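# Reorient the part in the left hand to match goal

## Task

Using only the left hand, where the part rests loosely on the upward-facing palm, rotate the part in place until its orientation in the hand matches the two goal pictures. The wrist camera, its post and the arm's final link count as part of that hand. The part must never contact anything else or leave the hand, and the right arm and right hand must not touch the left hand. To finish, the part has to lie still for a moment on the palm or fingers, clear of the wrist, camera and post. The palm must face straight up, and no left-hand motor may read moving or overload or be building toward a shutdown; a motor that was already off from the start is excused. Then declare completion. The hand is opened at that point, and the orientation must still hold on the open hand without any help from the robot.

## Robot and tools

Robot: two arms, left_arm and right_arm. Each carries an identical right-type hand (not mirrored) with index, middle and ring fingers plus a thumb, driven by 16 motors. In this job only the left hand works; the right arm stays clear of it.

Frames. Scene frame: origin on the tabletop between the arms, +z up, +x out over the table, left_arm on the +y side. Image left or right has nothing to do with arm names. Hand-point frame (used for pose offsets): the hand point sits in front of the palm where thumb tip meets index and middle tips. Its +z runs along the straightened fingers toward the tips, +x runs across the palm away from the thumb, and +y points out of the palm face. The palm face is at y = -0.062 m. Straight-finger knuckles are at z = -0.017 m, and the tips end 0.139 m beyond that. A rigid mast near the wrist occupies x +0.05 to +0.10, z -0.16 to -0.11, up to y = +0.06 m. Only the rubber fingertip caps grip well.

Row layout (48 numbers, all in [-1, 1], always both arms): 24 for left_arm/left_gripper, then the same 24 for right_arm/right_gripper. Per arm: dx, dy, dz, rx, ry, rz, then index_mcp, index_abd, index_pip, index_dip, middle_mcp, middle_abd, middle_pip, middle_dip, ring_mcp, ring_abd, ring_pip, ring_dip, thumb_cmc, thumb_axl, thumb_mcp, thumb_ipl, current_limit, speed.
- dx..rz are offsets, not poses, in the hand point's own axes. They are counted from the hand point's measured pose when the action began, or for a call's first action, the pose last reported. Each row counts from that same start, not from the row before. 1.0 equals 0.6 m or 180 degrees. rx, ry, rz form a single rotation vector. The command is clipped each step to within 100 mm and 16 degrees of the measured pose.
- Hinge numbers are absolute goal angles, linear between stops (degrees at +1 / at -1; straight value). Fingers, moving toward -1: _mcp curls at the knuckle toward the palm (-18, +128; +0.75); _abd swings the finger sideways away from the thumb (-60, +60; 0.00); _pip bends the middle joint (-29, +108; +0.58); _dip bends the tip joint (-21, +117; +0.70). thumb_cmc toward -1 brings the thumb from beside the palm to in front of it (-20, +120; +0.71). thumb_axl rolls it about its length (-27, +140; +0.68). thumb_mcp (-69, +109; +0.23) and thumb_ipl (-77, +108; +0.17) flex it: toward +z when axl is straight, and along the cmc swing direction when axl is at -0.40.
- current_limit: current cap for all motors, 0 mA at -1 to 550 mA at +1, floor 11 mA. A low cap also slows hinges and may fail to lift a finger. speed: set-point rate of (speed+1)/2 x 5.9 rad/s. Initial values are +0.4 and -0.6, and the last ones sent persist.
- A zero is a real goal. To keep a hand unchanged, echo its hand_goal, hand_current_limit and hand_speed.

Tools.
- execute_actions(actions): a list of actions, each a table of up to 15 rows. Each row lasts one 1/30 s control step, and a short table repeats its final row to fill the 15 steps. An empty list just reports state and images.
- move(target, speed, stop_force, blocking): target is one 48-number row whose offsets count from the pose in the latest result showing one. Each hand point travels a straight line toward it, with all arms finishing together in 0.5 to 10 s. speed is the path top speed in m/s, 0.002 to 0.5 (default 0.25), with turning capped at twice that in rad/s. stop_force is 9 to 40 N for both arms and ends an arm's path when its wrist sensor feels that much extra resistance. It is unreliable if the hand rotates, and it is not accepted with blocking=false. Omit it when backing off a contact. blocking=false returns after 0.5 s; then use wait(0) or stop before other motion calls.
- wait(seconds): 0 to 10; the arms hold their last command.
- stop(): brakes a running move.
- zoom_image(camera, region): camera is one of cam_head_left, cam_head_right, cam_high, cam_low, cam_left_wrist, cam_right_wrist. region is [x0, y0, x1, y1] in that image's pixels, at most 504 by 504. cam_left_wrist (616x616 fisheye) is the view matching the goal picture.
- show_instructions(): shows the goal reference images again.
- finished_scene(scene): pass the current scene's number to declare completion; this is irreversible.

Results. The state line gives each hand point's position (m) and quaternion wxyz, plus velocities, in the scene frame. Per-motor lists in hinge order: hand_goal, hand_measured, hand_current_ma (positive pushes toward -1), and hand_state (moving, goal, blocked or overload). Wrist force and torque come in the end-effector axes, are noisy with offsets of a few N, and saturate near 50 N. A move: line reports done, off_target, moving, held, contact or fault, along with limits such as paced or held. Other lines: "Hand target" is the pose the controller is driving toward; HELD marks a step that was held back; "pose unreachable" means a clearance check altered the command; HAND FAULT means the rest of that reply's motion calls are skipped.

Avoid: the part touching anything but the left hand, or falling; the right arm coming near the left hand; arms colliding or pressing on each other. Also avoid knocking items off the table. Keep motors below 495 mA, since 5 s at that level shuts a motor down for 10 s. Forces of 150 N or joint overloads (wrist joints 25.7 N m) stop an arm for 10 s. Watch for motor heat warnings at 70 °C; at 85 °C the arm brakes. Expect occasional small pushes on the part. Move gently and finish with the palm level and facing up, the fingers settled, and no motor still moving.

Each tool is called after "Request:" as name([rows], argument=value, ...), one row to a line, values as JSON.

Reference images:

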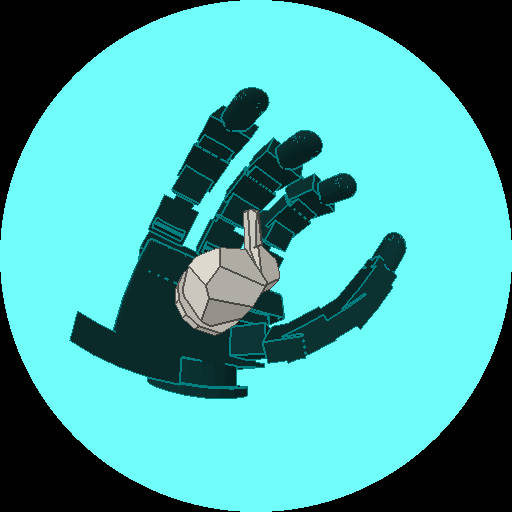

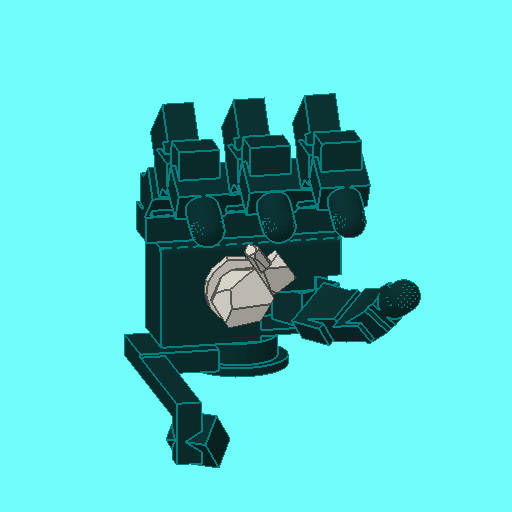

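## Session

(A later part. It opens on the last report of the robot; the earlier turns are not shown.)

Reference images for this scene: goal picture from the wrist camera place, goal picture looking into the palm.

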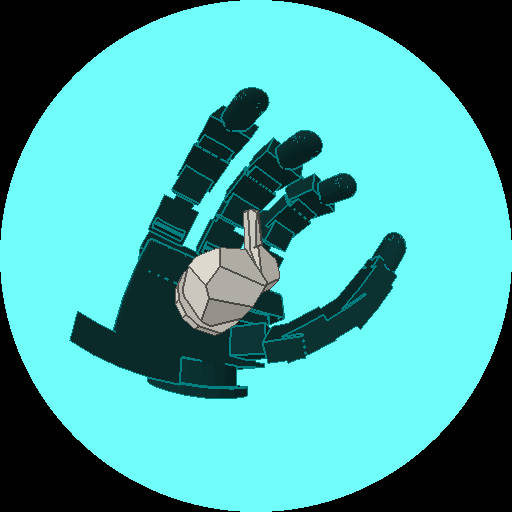

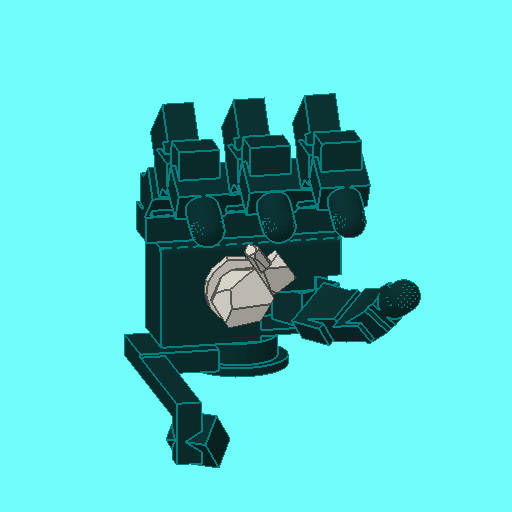

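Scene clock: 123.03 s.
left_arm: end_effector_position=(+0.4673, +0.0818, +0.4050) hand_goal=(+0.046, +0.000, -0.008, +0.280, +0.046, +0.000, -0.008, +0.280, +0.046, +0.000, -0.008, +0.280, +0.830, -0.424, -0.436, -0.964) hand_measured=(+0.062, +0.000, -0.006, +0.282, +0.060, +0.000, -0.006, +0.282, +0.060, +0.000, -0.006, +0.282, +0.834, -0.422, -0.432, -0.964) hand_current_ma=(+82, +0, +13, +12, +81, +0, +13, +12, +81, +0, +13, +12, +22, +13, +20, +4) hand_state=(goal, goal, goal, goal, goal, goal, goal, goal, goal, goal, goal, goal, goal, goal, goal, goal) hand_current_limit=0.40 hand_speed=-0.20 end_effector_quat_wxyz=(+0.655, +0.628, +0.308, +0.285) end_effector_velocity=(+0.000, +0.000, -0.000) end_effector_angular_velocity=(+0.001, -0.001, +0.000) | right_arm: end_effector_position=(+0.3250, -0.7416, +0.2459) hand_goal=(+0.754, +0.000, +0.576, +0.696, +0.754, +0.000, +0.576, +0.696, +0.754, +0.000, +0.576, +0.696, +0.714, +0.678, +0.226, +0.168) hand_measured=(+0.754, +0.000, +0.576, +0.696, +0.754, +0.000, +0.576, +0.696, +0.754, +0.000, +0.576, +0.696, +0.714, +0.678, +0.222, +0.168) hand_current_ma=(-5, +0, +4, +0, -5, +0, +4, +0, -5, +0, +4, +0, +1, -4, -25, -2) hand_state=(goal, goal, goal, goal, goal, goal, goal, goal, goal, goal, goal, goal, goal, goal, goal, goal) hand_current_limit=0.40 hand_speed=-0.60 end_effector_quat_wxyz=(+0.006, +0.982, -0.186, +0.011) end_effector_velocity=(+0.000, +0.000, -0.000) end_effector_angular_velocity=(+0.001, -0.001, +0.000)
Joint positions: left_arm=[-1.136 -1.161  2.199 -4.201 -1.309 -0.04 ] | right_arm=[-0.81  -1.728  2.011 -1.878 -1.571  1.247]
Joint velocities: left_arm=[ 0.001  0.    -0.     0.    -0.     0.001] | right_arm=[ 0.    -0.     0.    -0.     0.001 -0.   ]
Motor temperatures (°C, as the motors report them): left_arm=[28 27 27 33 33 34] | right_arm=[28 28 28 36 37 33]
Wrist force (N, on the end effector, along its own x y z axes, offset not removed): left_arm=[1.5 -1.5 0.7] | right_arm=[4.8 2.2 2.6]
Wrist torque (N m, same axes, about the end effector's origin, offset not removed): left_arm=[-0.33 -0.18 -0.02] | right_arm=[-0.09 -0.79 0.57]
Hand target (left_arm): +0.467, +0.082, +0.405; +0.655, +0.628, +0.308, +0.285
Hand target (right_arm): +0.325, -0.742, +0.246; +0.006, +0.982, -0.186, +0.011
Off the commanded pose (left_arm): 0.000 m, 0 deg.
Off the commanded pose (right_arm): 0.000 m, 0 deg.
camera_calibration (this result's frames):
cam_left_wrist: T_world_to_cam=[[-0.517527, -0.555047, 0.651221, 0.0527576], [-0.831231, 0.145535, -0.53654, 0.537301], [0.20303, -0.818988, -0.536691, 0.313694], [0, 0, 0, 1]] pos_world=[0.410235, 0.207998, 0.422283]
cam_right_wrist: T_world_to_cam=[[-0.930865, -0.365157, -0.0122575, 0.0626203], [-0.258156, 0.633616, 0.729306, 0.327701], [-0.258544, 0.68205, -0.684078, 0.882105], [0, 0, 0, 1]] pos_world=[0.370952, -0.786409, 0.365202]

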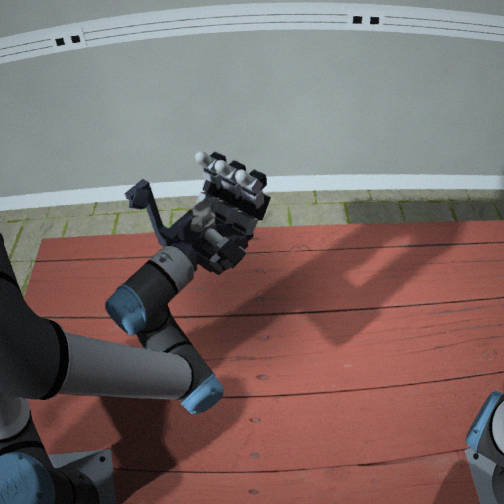

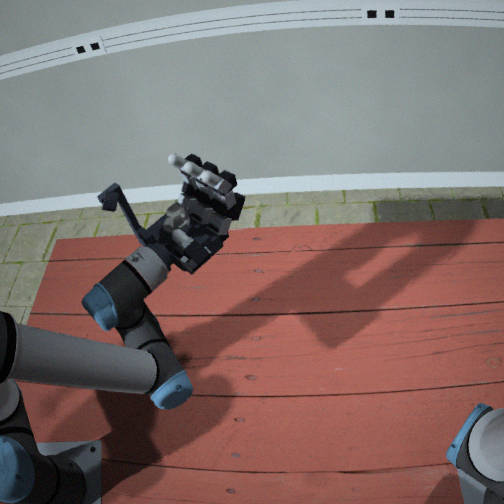

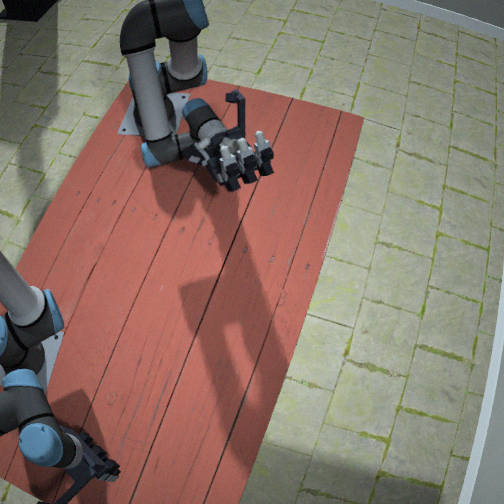

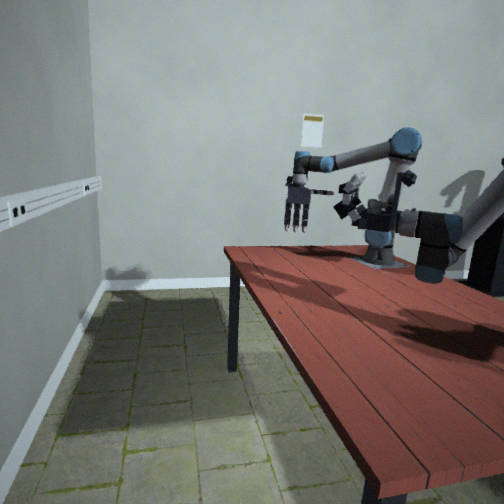

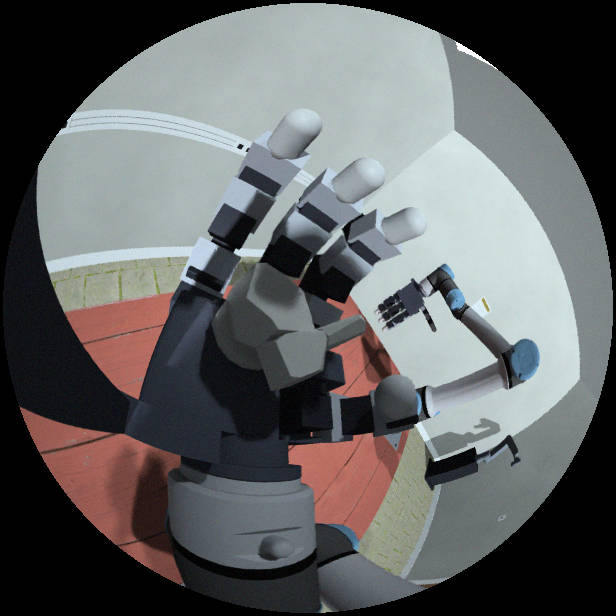

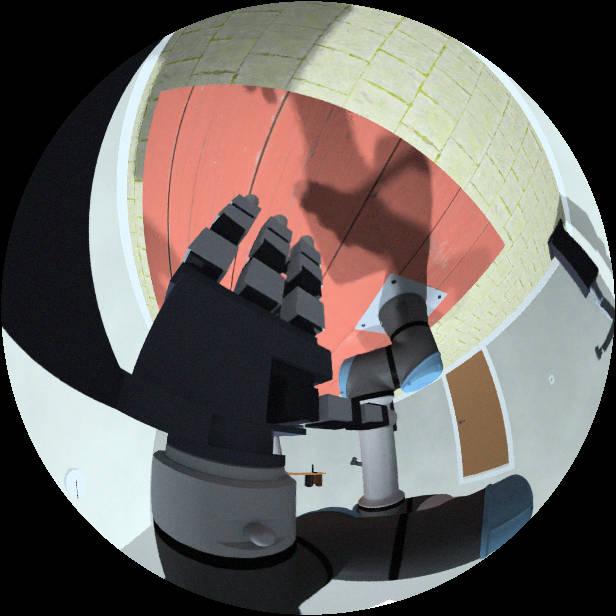

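Request:
execute_actions([
  [[0,0,0,0,0,0, 0.046,0,-0.008,0.28, 0.046,0,-0.008,0.28, 0.046,0,-0.008,0.28, 0.586,-0.24,-0.436,-0.965, 0.4,-0.6, 0,0,0,0,0,0, 0.754,0,0.576,0.696, 0.754,0,0.576,0.696, 0.754,0,0.576,0.696, 0.714,0.678,0.226,0.168, 0.4,-0.6]],
])

Request:
wait(seconds=0.5)

Request:
zoom_image(camera="cam_left_wrist", region=[200, 240, 460, 460])

Request:
zoom_image(camera="cam_head_left", region=[160, 170, 270, 280])

Scene clock: 141.60 s.
left_arm: end_effector_position=(+0.4673, +0.0818, +0.4050) hand_goal=(+0.046, +0.000, -0.008, +0.280, +0.046, +0.000, -0.008, +0.280, +0.046, +0.000, -0.008, +0.280, +0.586, -0.240, -0.436, -0.964) hand_measured=(+0.062, +0.000, -0.006, +0.282, +0.060, +0.000, -0.006, +0.282, +0.060, +0.000, -0.006, +0.282, +0.598, -0.242, -0.434, -0.964) hand_current_ma=(+82, +0, +13, +12, +81, +0, +13, +12, +81, +0, +13, +12, +66, -8, +13, +3) hand_state=(goal, goal, goal, goal, goal, goal, goal, goal, goal, goal, goal, goal, goal, goal, goal, goal) hand_current_limit=0.40 hand_speed=-0.60 end_effector_quat_wxyz=(+0.655, +0.628, +0.308, +0.285) end_effector_velocity=(-0.000, +0.000, -0.000) end_effector_angular_velocity=(+0.001, -0.001, +0.000) | right_arm: end_effector_position=(+0.3250, -0.7416, +0.2459) hand_goal=(+0.754, +0.000, +0.576, +0.696, +0.754, +0.000, +0.576, +0.696, +0.754, +0.000, +0.576, +0.696, +0.714, +0.678, +0.226, +0.168) hand_measured=(+0.754, +0.000, +0.576, +0.696, +0.754, +0.000, +0.576, +0.696, +0.754, +0.000, +0.576, +0.696, +0.714, +0.678, +0.222, +0.168) hand_current_ma=(-5, +0, +4, +0, -5, +0, +4, +0, -5, +0, +4, +0, +1, -4, -25, -2) hand_state=(goal, goal, goal, goal, goal, goal, goal, goal, goal, goal, goal, goal, goal, goal, goal, goal) hand_current_limit=0.40 hand_speed=-0.60 end_effector_quat_wxyz=(+0.006, +0.982, -0.186, +0.011) end_effector_velocity=(+0.000, +0.000, +0.000) end_effector_angular_velocity=(+0.000, -0.002, +0.000)
Joint positions: left_arm=[-1.136 -1.161  2.199 -4.201 -1.309 -0.04 ] | right_arm=[-0.81  -1.728  2.011 -1.878 -1.571  1.247]
Joint velocities: left_arm=[ 0.     0.     0.    -0.    -0.     0.001] | right_arm=[ 0.    -0.001 -0.    -0.     0.001 -0.   ]
Motor temperatures (°C, as the motors report them): left_arm=[28 27 27 33 33 34] | right_arm=[28 28 28 36 37 33]
Wrist force (N, on the end effector, along its own x y z axes, offset not removed): left_arm=[2.6 -0.8 1.9] | right_arm=[1.6 0.9 1.3]
Wrist torque (N m, same axes, about the end effector's origin, offset not removed): left_arm=[-0.34 -0.30 0.15] | right_arm=[-0.12 -0.38 0.32]
Hand target (left_arm): +0.467, +0.082, +0.405; +0.655, +0.628, +0.308, +0.285
Hand target (right_arm): +0.325, -0.742, +0.246; +0.006, +0.982, -0.186, +0.011
Off the commanded pose (left_arm): 0.000 m, 0 deg.
Off the commanded pose (right_arm): 0.000 m, 0 deg.
Step readings (end_effector_position):
0: left_arm (+0.4673, +0.0818, +0.4050) | right_arm (+0.3250, -0.7416, +0.2459)
1: left_arm (+0.4673, +0.0818, +0.4050) | right_arm (+0.3250, -0.7416, +0.2459)
2: left_arm (+0.4673, +0.0818, +0.4050) | right_arm (+0.3250, -0.7416, +0.2459)
4: left_arm (+0.4673, +0.0818, +0.4050) | right_arm (+0.3250, -0.7416, +0.2459)
8: left_arm (+0.4673, +0.0818, +0.4050) | right_arm (+0.3250, -0.7416, +0.2459)
15: end_effector_position above
camera_calibration (this result's frames):
cam_left_wrist: T_world_to_cam=[[-0.517527, -0.555047, 0.651221, 0.0527574], [-0.831231, 0.145535, -0.53654, 0.537301], [0.203029, -0.818989, -0.536691, 0.313694], [0, 0, 0, 1]] pos_world=[0.410235, 0.207998, 0.422283]
cam_right_wrist: T_world_to_cam=[[-0.930865, -0.365156, -0.0122574, 0.0626204], [-0.258156, 0.633616, 0.729306, 0.327701], [-0.258544, 0.68205, -0.684078, 0.882105], [0, 0, 0, 1]] pos_world=[0.370952, -0.78641, 0.365202]

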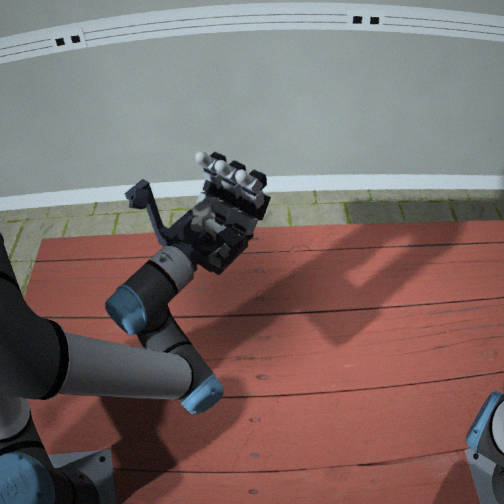

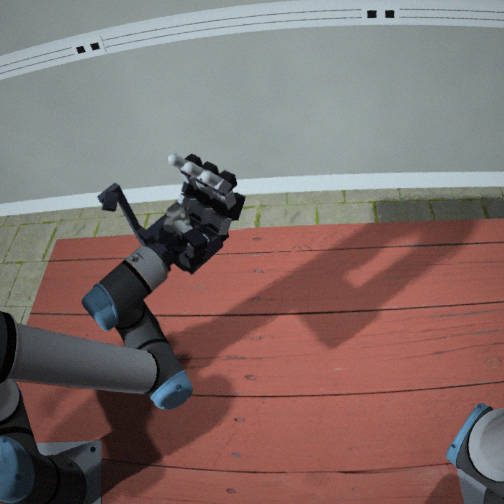

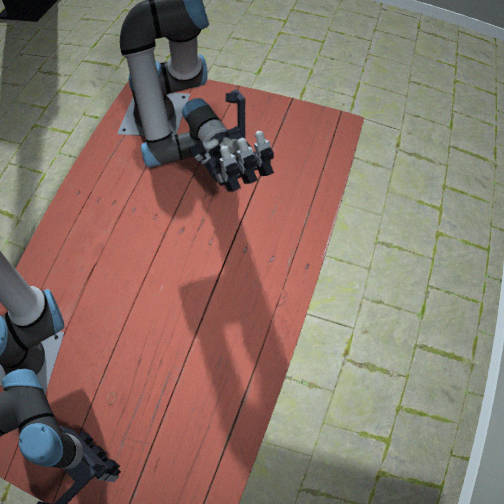

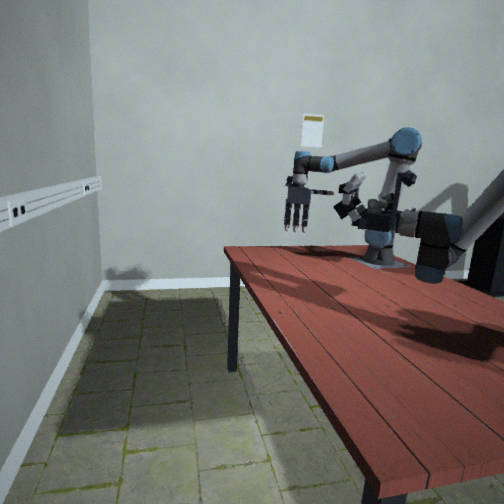

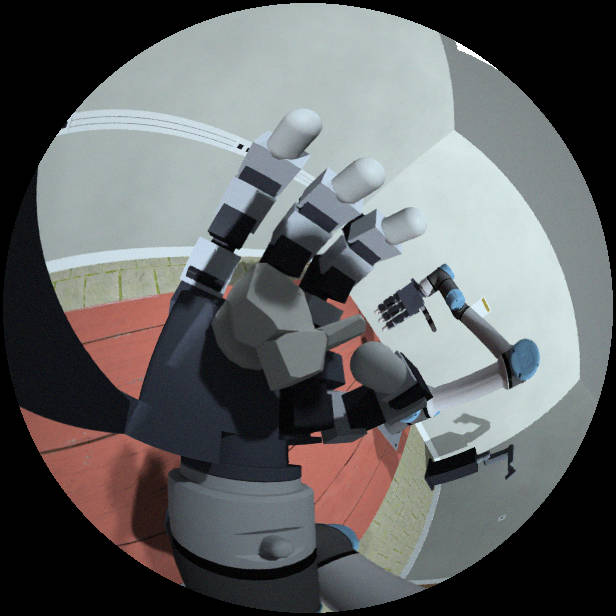

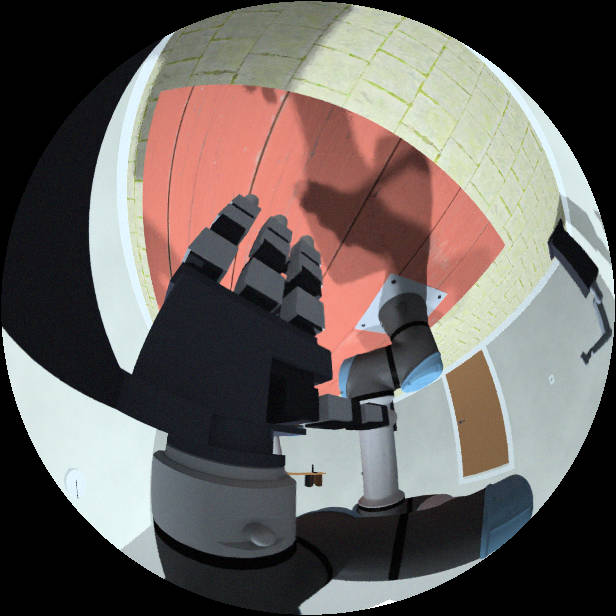

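Scene clock: 142.10 s.
left_arm: end_effector_position=(+0.4673, +0.0818, +0.4050) hand_goal=(+0.046, +0.000, -0.008, +0.280, +0.046, +0.000, -0.008, +0.280, +0.046, +0.000, -0.008, +0.280, +0.586, -0.240, -0.436, -0.964) hand_measured=(+0.062, +0.000, -0.006, +0.282, +0.060, +0.000, -0.006, +0.282, +0.060, +0.000, -0.006, +0.282, +0.598, -0.242, -0.434, -0.964) hand_current_ma=(+82, +0, +13, +12, +81, +0, +13, +12, +81, +0, +13, +12, +66, -8, +13, +3) hand_state=(goal, goal, goal, goal, goal, goal, goal, goal, goal, goal, goal, goal, goal, goal, goal, goal) hand_current_limit=0.40 hand_speed=-0.60 end_effector_quat_wxyz=(+0.655, +0.628, +0.308, +0.285) end_effector_velocity=(+0.000, +0.000, -0.000) end_effector_angular_velocity=(-0.000, +0.001, +0.000) | right_arm: end_effector_position=(+0.3250, -0.7416, +0.2459) hand_goal=(+0.754, +0.000, +0.576, +0.696, +0.754, +0.000, +0.576, +0.696, +0.754, +0.000, +0.576, +0.696, +0.714, +0.678, +0.226, +0.168) hand_measured=(+0.754, +0.000, +0.576, +0.696, +0.754, +0.000, +0.576, +0.696, +0.754, +0.000, +0.576, +0.696, +0.714, +0.678, +0.222, +0.168) hand_current_ma=(-5, +0, +4, +0, -5, +0, +4, +0, -5, +0, +4, +0, +1, -4, -25, -2) hand_state=(goal, goal, goal, goal, goal, goal, goal, goal, goal, goal, goal, goal, goal, goal, goal, goal) hand_current_limit=0.40 hand_speed=-0.60 end_effector_quat_wxyz=(+0.006, +0.982, -0.186, +0.011) end_effector_velocity=(+0.000, +0.000, -0.000) end_effector_angular_velocity=(+0.001, -0.001, -0.000)
Joint positions: left_arm=[-1.136 -1.161  2.199 -4.201 -1.309 -0.04 ] | right_arm=[-0.81  -1.728  2.011 -1.878 -1.571  1.247]
Joint velocities: left_arm=[ 0.    -0.     0.001 -0.    -0.    -0.001] | right_arm=[ 0.    -0.     0.     0.     0.001  0.   ]
Motor temperatures (°C, as the motors report them): left_arm=[28 27 27 33 33 34] | right_arm=[28 28 28 36 37 33]
Wrist force (N, on the end effector, along its own x y z axes, offset not removed): left_arm=[0.1 -1.9 2.7] | right_arm=[3.1 0.0 1.3]
Wrist torque (N m, same axes, about the end effector's origin, offset not removed): left_arm=[-0.52 0.14 -0.15] | right_arm=[-0.40 -0.41 0.33]
Hand target (left_arm): +0.467, +0.082, +0.405; +0.655, +0.628, +0.308, +0.285
Hand target (right_arm): +0.325, -0.742, +0.246; +0.006, +0.982, -0.186, +0.011
Off the commanded pose (left_arm): 0.000 m, 0 deg.
Off the commanded pose (right_arm): 0.000 m, 0 deg.
wait: 0.50 s; at rest by 0.17 s
camera_calibration (this result's frames):
cam_left_wrist: T_world_to_cam=[[-0.517527, -0.555047, 0.651221, 0.0527575], [-0.831231, 0.145535, -0.53654, 0.537301], [0.20303, -0.818988, -0.536691, 0.313693], [0, 0, 0, 1]] pos_world=[0.410235, 0.207998, 0.422283]
cam_right_wrist: T_world_to_cam=[[-0.930865, -0.365157, -0.0122575, 0.0626203], [-0.258156, 0.633616, 0.729306, 0.327701], [-0.258544, 0.68205, -0.684078, 0.882105], [0, 0, 0, 1]] pos_world=[0.370952, -0.786409, 0.365202]

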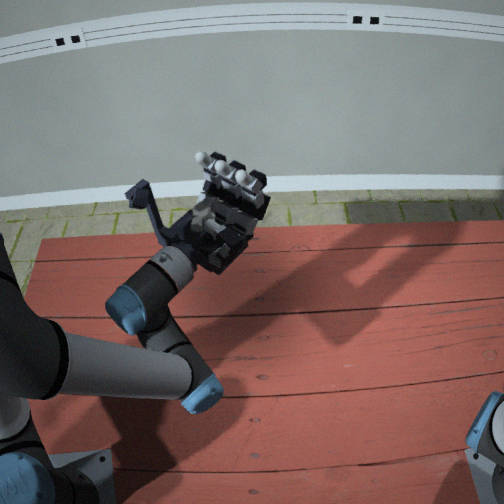

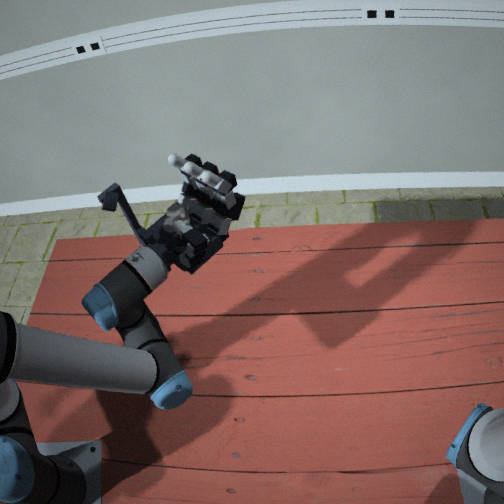

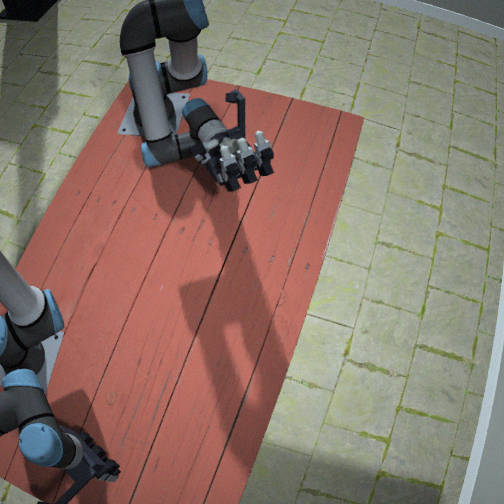

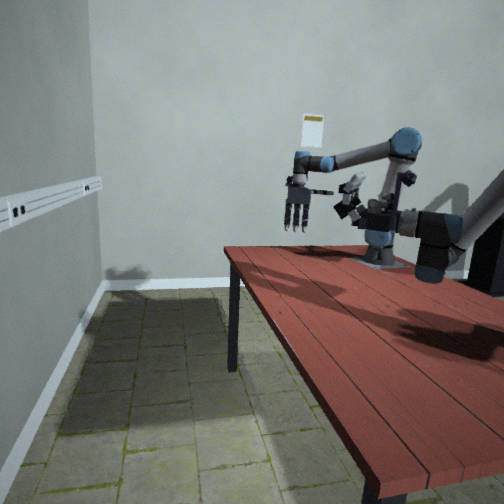

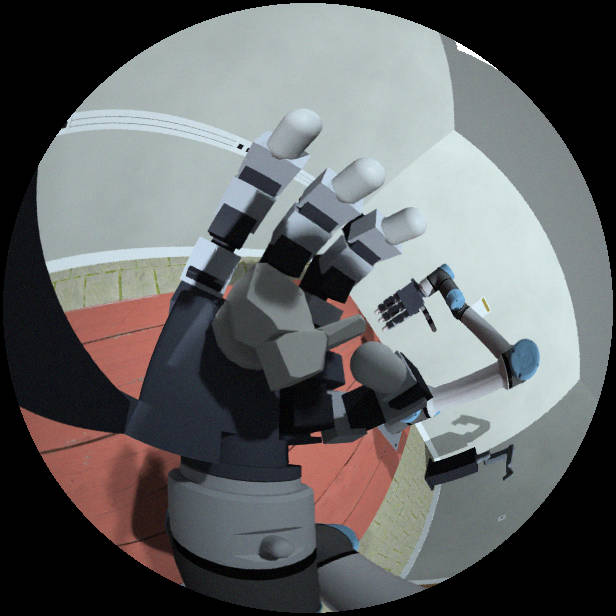

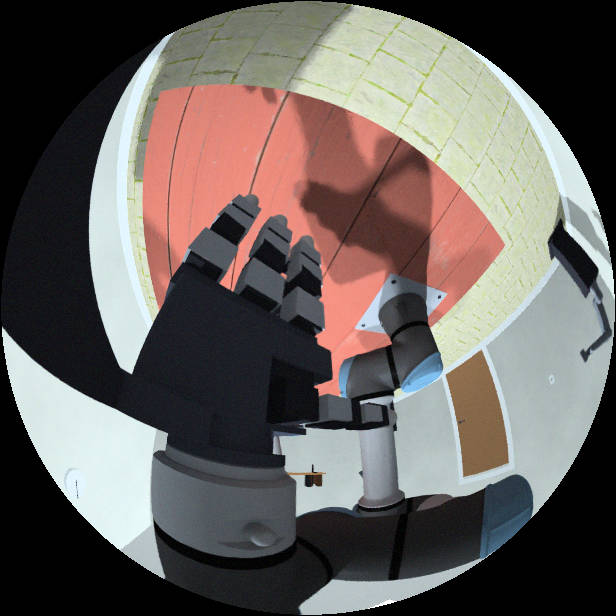

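Region (200, 240, 460, 460) of cam_left_wrist's 616x616 image, scaled by 1.938, with more detail than that image has; it fills the top 426 rows of this view, and the rest is white.

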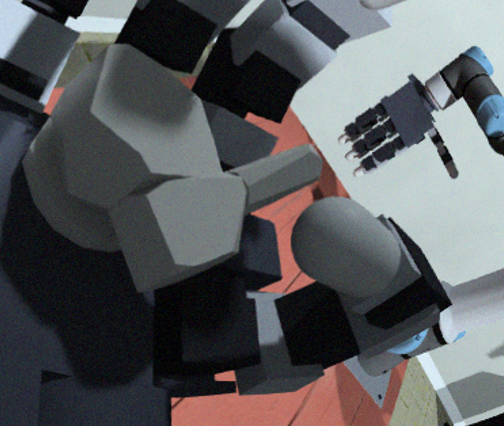

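Region (160, 170, 270, 280) of cam_head_left's 504x504 image, scaled by 4.582, with more detail than that image has.

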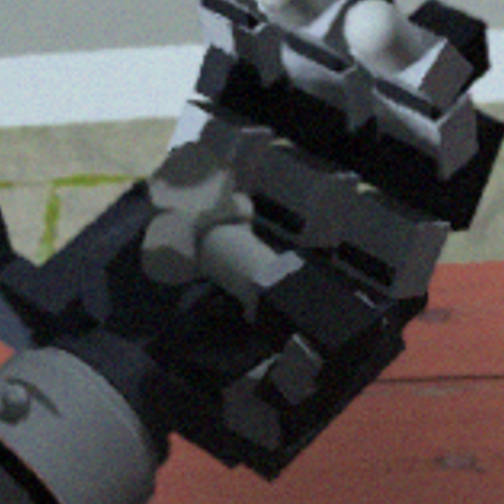

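Request:
execute_actions([
  [[0,0,0,0,0,0, 0.046,0,-0.008,0.28, 0.046,0,-0.008,0.28, 0.046,0,-0.008,0.28, 0.517,-0.218,-0.44,-0.93, 0.4,-0.85, 0,0,0,0,0,0, 0.754,0,0.576,0.696, 0.754,0,0.576,0.696, 0.754,0,0.576,0.696, 0.714,0.678,0.226,0.168, 0.4,-0.6]],
  [[0,0,0,0,0,0, 0.046,0,-0.008,0.28, 0.046,0,-0.008,0.28, 0.046,0,-0.008,0.28, 0.488,-0.071,-0.399,-0.898, 0.4,-0.85, 0,0,0,0,0,0, 0.754,0,0.576,0.696, 0.754,0,0.576,0.696, 0.754,0,0.576,0.696, 0.714,0.678,0.226,0.168, 0.4,-0.6]],
])

Request:
wait(seconds=0.5)

Request:
zoom_image(camera="cam_left_wrist", region=[200, 240, 460, 460])

Request:
zoom_image(camera="cam_head_left", region=[160, 170, 270, 280])

Scene clock: 158.07 s.
left_arm: end_effector_position=(+0.4673, +0.0818, +0.4050) hand_goal=(+0.046, +0.000, -0.008, +0.280, +0.046, +0.000, -0.008, +0.280, +0.046, +0.000, -0.008, +0.280, +0.488, -0.070, -0.398, -0.898) hand_measured=(+0.062, +0.000, -0.006, +0.282, +0.060, +0.000, -0.006, +0.282, +0.060, +0.000, -0.006, +0.282, +0.500, -0.092, -0.400, -0.902) hand_current_ma=(+82, +0, +13, +12, +81, +0, +13, +12, +81, +0, +13, +12, +61, -22, -18, -31) hand_state=(goal, goal, goal, goal, goal, goal, goal, goal, goal, goal, goal, goal, goal, moving, goal, goal) hand_current_limit=0.40 hand_speed=-0.85 end_effector_quat_wxyz=(+0.655, +0.628, +0.308, +0.285) end_effector_velocity=(-0.000, +0.000, -0.001) end_effector_angular_velocity=(+0.002, +0.001, +0.000) | right_arm: end_effector_position=(+0.3250, -0.7416, +0.2459) hand_goal=(+0.754, +0.000, +0.576, +0.696, +0.754, +0.000, +0.576, +0.696, +0.754, +0.000, +0.576, +0.696, +0.714, +0.678, +0.226, +0.168) hand_measured=(+0.754, +0.000, +0.576, +0.696, +0.754, +0.000, +0.576, +0.696, +0.754, +0.000, +0.576, +0.696, +0.714, +0.678, +0.222, +0.168) hand_current_ma=(-5, +0, +4, +0, -5, +0, +4, +0, -5, +0, +4, +0, +1, -4, -25, -2) hand_state=(goal, goal, goal, goal, goal, goal, goal, goal, goal, goal, goal, goal, goal, goal, goal, goal) hand_current_limit=0.40 hand_speed=-0.60 end_effector_quat_wxyz=(+0.006, +0.982, -0.186, +0.011) end_effector_velocity=(+0.000, +0.000, +0.000) end_effector_angular_velocity=(+0.001, -0.002, +0.000)
Joint positions: left_arm=[-1.136 -1.161  2.199 -4.201 -1.309 -0.04 ] | right_arm=[-0.81  -1.728  2.011 -1.878 -1.571  1.247]
Joint velocities: left_arm=[0.    0.    0.002 0.    0.    0.   ] | right_arm=[-0.    -0.001 -0.     0.     0.002 -0.   ]
Motor temperatures (°C, as the motors report them): left_arm=[28 27 27 33 33 34] | right_arm=[28 28 28 36 37 33]
Wrist force (N, on the end effector, along its own x y z axes, offset not removed): left_arm=[0.3 -1.8 0.1] | right_arm=[3.7 0.1 2.0]
Wrist torque (N m, same axes, about the end effector's origin, offset not removed): left_arm=[-0.25 0.14 -0.08] | right_arm=[-0.31 -0.55 0.43]
Hand target (left_arm): +0.467, +0.082, +0.405; +0.655, +0.628, +0.308, +0.285
Hand target (right_arm): +0.325, -0.742, +0.246; +0.006, +0.982, -0.186, +0.011
Off the commanded pose (left_arm): 0.000 m, 0 deg.
Off the commanded pose (right_arm): 0.000 m, 0 deg.
Step readings (end_effector_position; steps 1 to 15: 1st action; 16 to 30: 2nd action):
0: left_arm (+0.4673, +0.0818, +0.4050) | right_arm (+0.3250, -0.7416, +0.2459)
1: left_arm (+0.4673, +0.0818, +0.4050) | right_arm (+0.3250, -0.7416, +0.2459)
2: left_arm (+0.4673, +0.0818, +0.4050) | right_arm (+0.3250, -0.7416, +0.2459)
4: left_arm (+0.4673, +0.0818, +0.4050) | right_arm (+0.3250, -0.7416, +0.2459)
8: left_arm (+0.4673, +0.0818, +0.4050) | right_arm (+0.3250, -0.7416, +0.2459)
15: left_arm (+0.4673, +0.0818, +0.4050) | right_arm (+0.3250, -0.7416, +0.2459)
16: left_arm (+0.4673, +0.0818, +0.4050) | right_arm (+0.3250, -0.7416, +0.2459)
17: left_arm (+0.4673, +0.0818, +0.4050) | right_arm (+0.3250, -0.7416, +0.2459)
19: left_arm (+0.4673, +0.0818, +0.4050) | right_arm (+0.3250, -0.7416, +0.2459)
23: left_arm (+0.4673, +0.0818, +0.4050) | right_arm (+0.3250, -0.7416, +0.2459)
30: end_effector_position above
camera_calibration (this result's frames):
cam_left_wrist: T_world_to_cam=[[-0.517527, -0.555047, 0.65122, 0.0527576], [-0.831231, 0.145535, -0.53654, 0.5373], [0.20303, -0.818988, -0.536691, 0.313694], [0, 0, 0, 1]] pos_world=[0.410235, 0.207998, 0.422283]
cam_right_wrist: T_world_to_cam=[[-0.930865, -0.365156, -0.0122576, 0.0626204], [-0.258156, 0.633616, 0.729306, 0.327701], [-0.258544, 0.68205, -0.684078, 0.882105], [0, 0, 0, 1]] pos_world=[0.370952, -0.78641, 0.365202]

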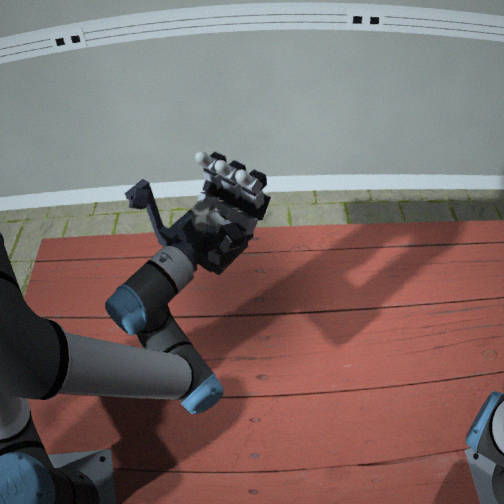

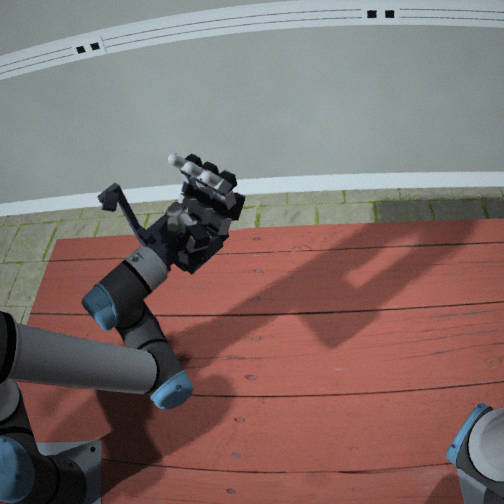

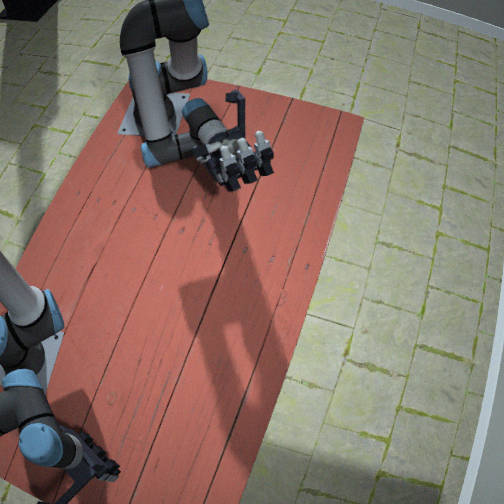

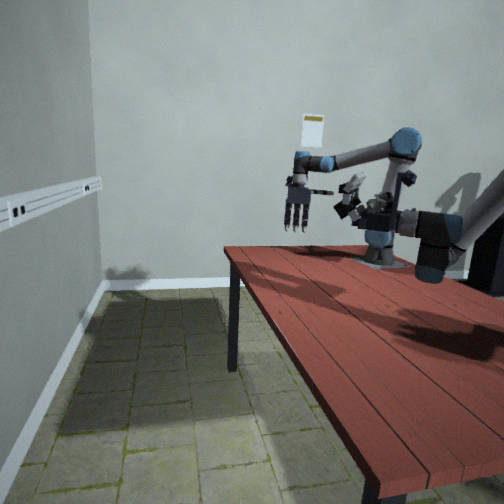

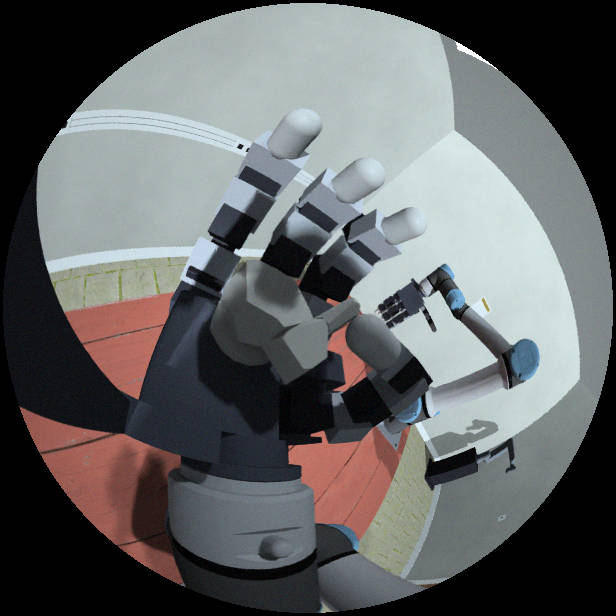

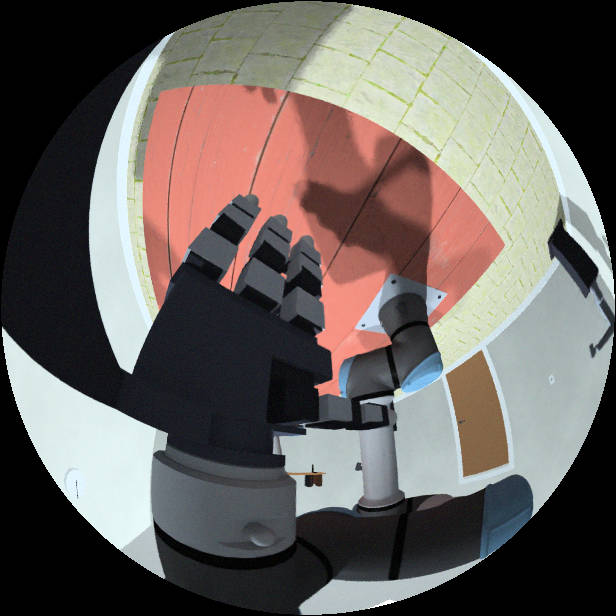

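Scene clock: 158.57 s.
left_arm: end_effector_position=(+0.4673, +0.0818, +0.4050) hand_goal=(+0.046, +0.000, -0.008, +0.280, +0.046, +0.000, -0.008, +0.280, +0.046, +0.000, -0.008, +0.280, +0.488, -0.070, -0.398, -0.898) hand_measured=(+0.062, +0.000, -0.006, +0.282, +0.060, +0.000, -0.006, +0.282, +0.060, +0.000, -0.006, +0.282, +0.500, -0.070, -0.400, -0.902) hand_current_ma=(+82, +0, +13, +12, +81, +0, +13, +12, +81, +0, +13, +12, +61, -6, -18, -31) hand_state=(goal, goal, goal, goal, goal, goal, goal, goal, goal, goal, goal, goal, goal, goal, goal, goal) hand_current_limit=0.40 hand_speed=-0.85 end_effector_quat_wxyz=(+0.655, +0.628, +0.308, +0.285) end_effector_velocity=(-0.000, -0.000, +0.000) end_effector_angular_velocity=(-0.001, -0.000, -0.000) | right_arm: end_effector_position=(+0.3250, -0.7416, +0.2459) hand_goal=(+0.754, +0.000, +0.576, +0.696, +0.754, +0.000, +0.576, +0.696, +0.754, +0.000, +0.576, +0.696, +0.714, +0.678, +0.226, +0.168) hand_measured=(+0.754, +0.000, +0.576, +0.696, +0.754, +0.000, +0.576, +0.696, +0.754, +0.000, +0.576, +0.696, +0.714, +0.678, +0.222, +0.168) hand_current_ma=(-5, +0, +4, +0, -5, +0, +4, +0, -5, +0, +4, +0, +1, -4, -25, -2) hand_state=(goal, goal, goal, goal, goal, goal, goal, goal, goal, goal, goal, goal, goal, goal, goal, goal) hand_current_limit=0.40 hand_speed=-0.60 end_effector_quat_wxyz=(+0.006, +0.982, -0.186, +0.011) end_effector_velocity=(-0.000, +0.000, +0.000) end_effector_angular_velocity=(-0.000, -0.000, +0.000)
Joint positions: left_arm=[-1.136 -1.161  2.199 -4.201 -1.309 -0.04 ] | right_arm=[-0.81  -1.728  2.011 -1.878 -1.571  1.247]
Joint velocities: left_arm=[-0.     0.    -0.    -0.001 -0.    -0.   ] | right_arm=[ 0. -0.  0.  0.  0. -0.]
Motor temperatures (°C, as the motors report them): left_arm=[28 27 27 33 33 34] | right_arm=[28 28 28 36 37 33]
Wrist force (N, on the end effector, along its own x y z axes, offset not removed): left_arm=[1.7 -2.2 -0.1] | right_arm=[3.0 -0.7 2.9]
Wrist torque (N m, same axes, about the end effector's origin, offset not removed): left_arm=[-0.33 0.00 0.02] | right_arm=[-0.44 -0.43 0.25]
Hand target (left_arm): +0.467, +0.082, +0.405; +0.655, +0.628, +0.308, +0.285
Hand target (right_arm): +0.325, -0.742, +0.246; +0.006, +0.982, -0.186, +0.011
Off the commanded pose (left_arm): 0.000 m, 0 deg.
Off the commanded pose (right_arm): 0.000 m, 0 deg.
wait: 0.50 s; at rest by 0.20 s
camera_calibration (this result's frames):
cam_left_wrist: T_world_to_cam=[[-0.517527, -0.555047, 0.651221, 0.0527575], [-0.831231, 0.145535, -0.53654, 0.537301], [0.20303, -0.818989, -0.536691, 0.313693], [0, 0, 0, 1]] pos_world=[0.410235, 0.207998, 0.422283]
cam_right_wrist: T_world_to_cam=[[-0.930865, -0.365157, -0.0122574, 0.0626202], [-0.258156, 0.633616, 0.729306, 0.327701], [-0.258544, 0.68205, -0.684078, 0.882105], [0, 0, 0, 1]] pos_world=[0.370952, -0.786409, 0.365202]

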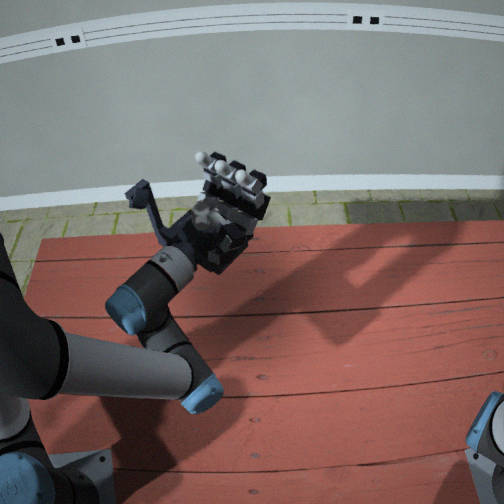

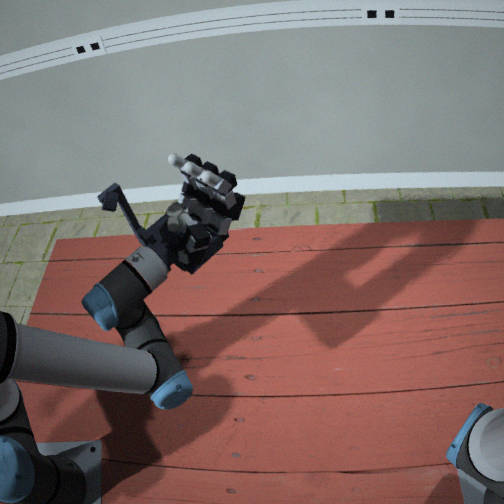

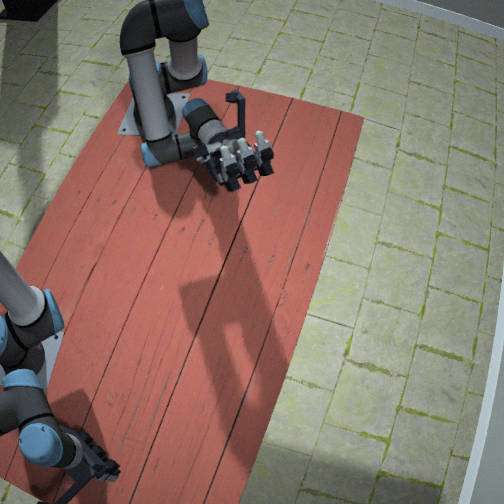

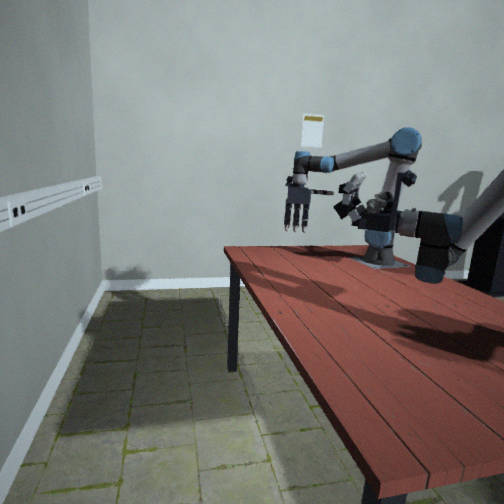

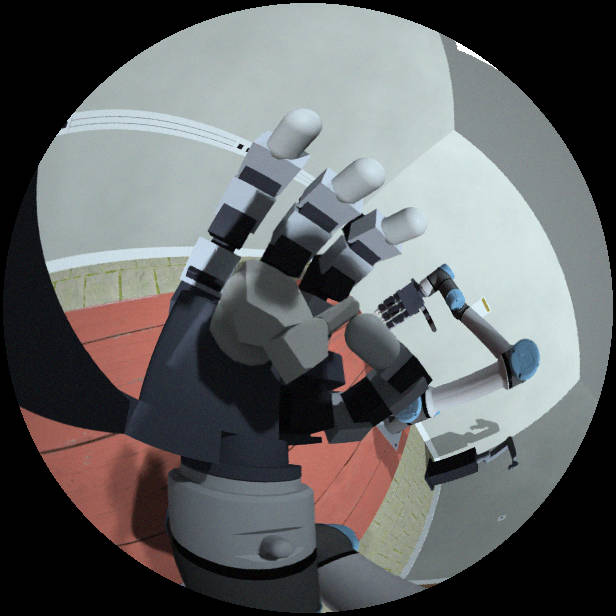

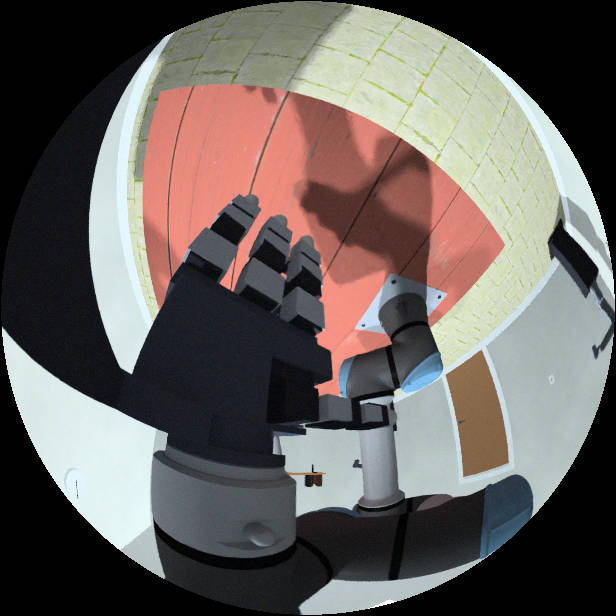

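Region (200, 240, 460, 460) of cam_left_wrist's 616x616 image, scaled by 1.938, with more detail than that image has; it fills the top 426 rows of this view, and the rest is white.

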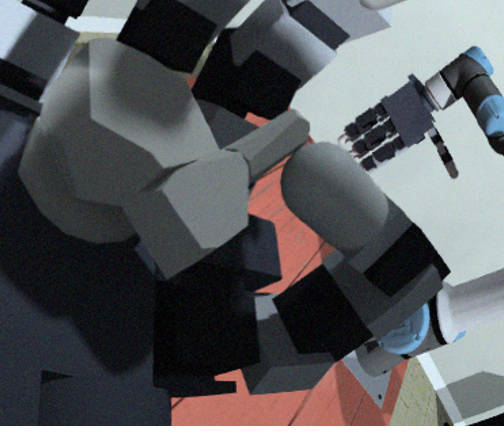

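Region (160, 170, 270, 280) of cam_head_left's 504x504 image, scaled by 4.582, with more detail than that image has.

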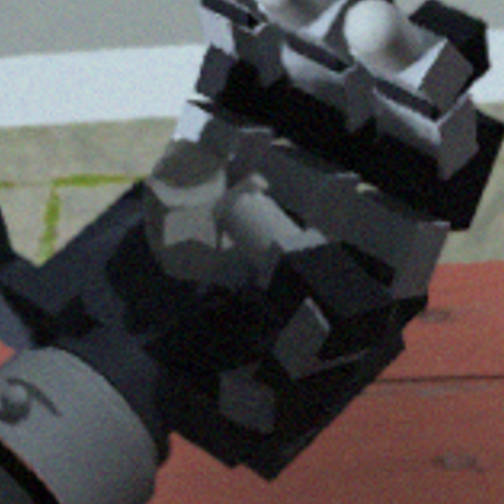

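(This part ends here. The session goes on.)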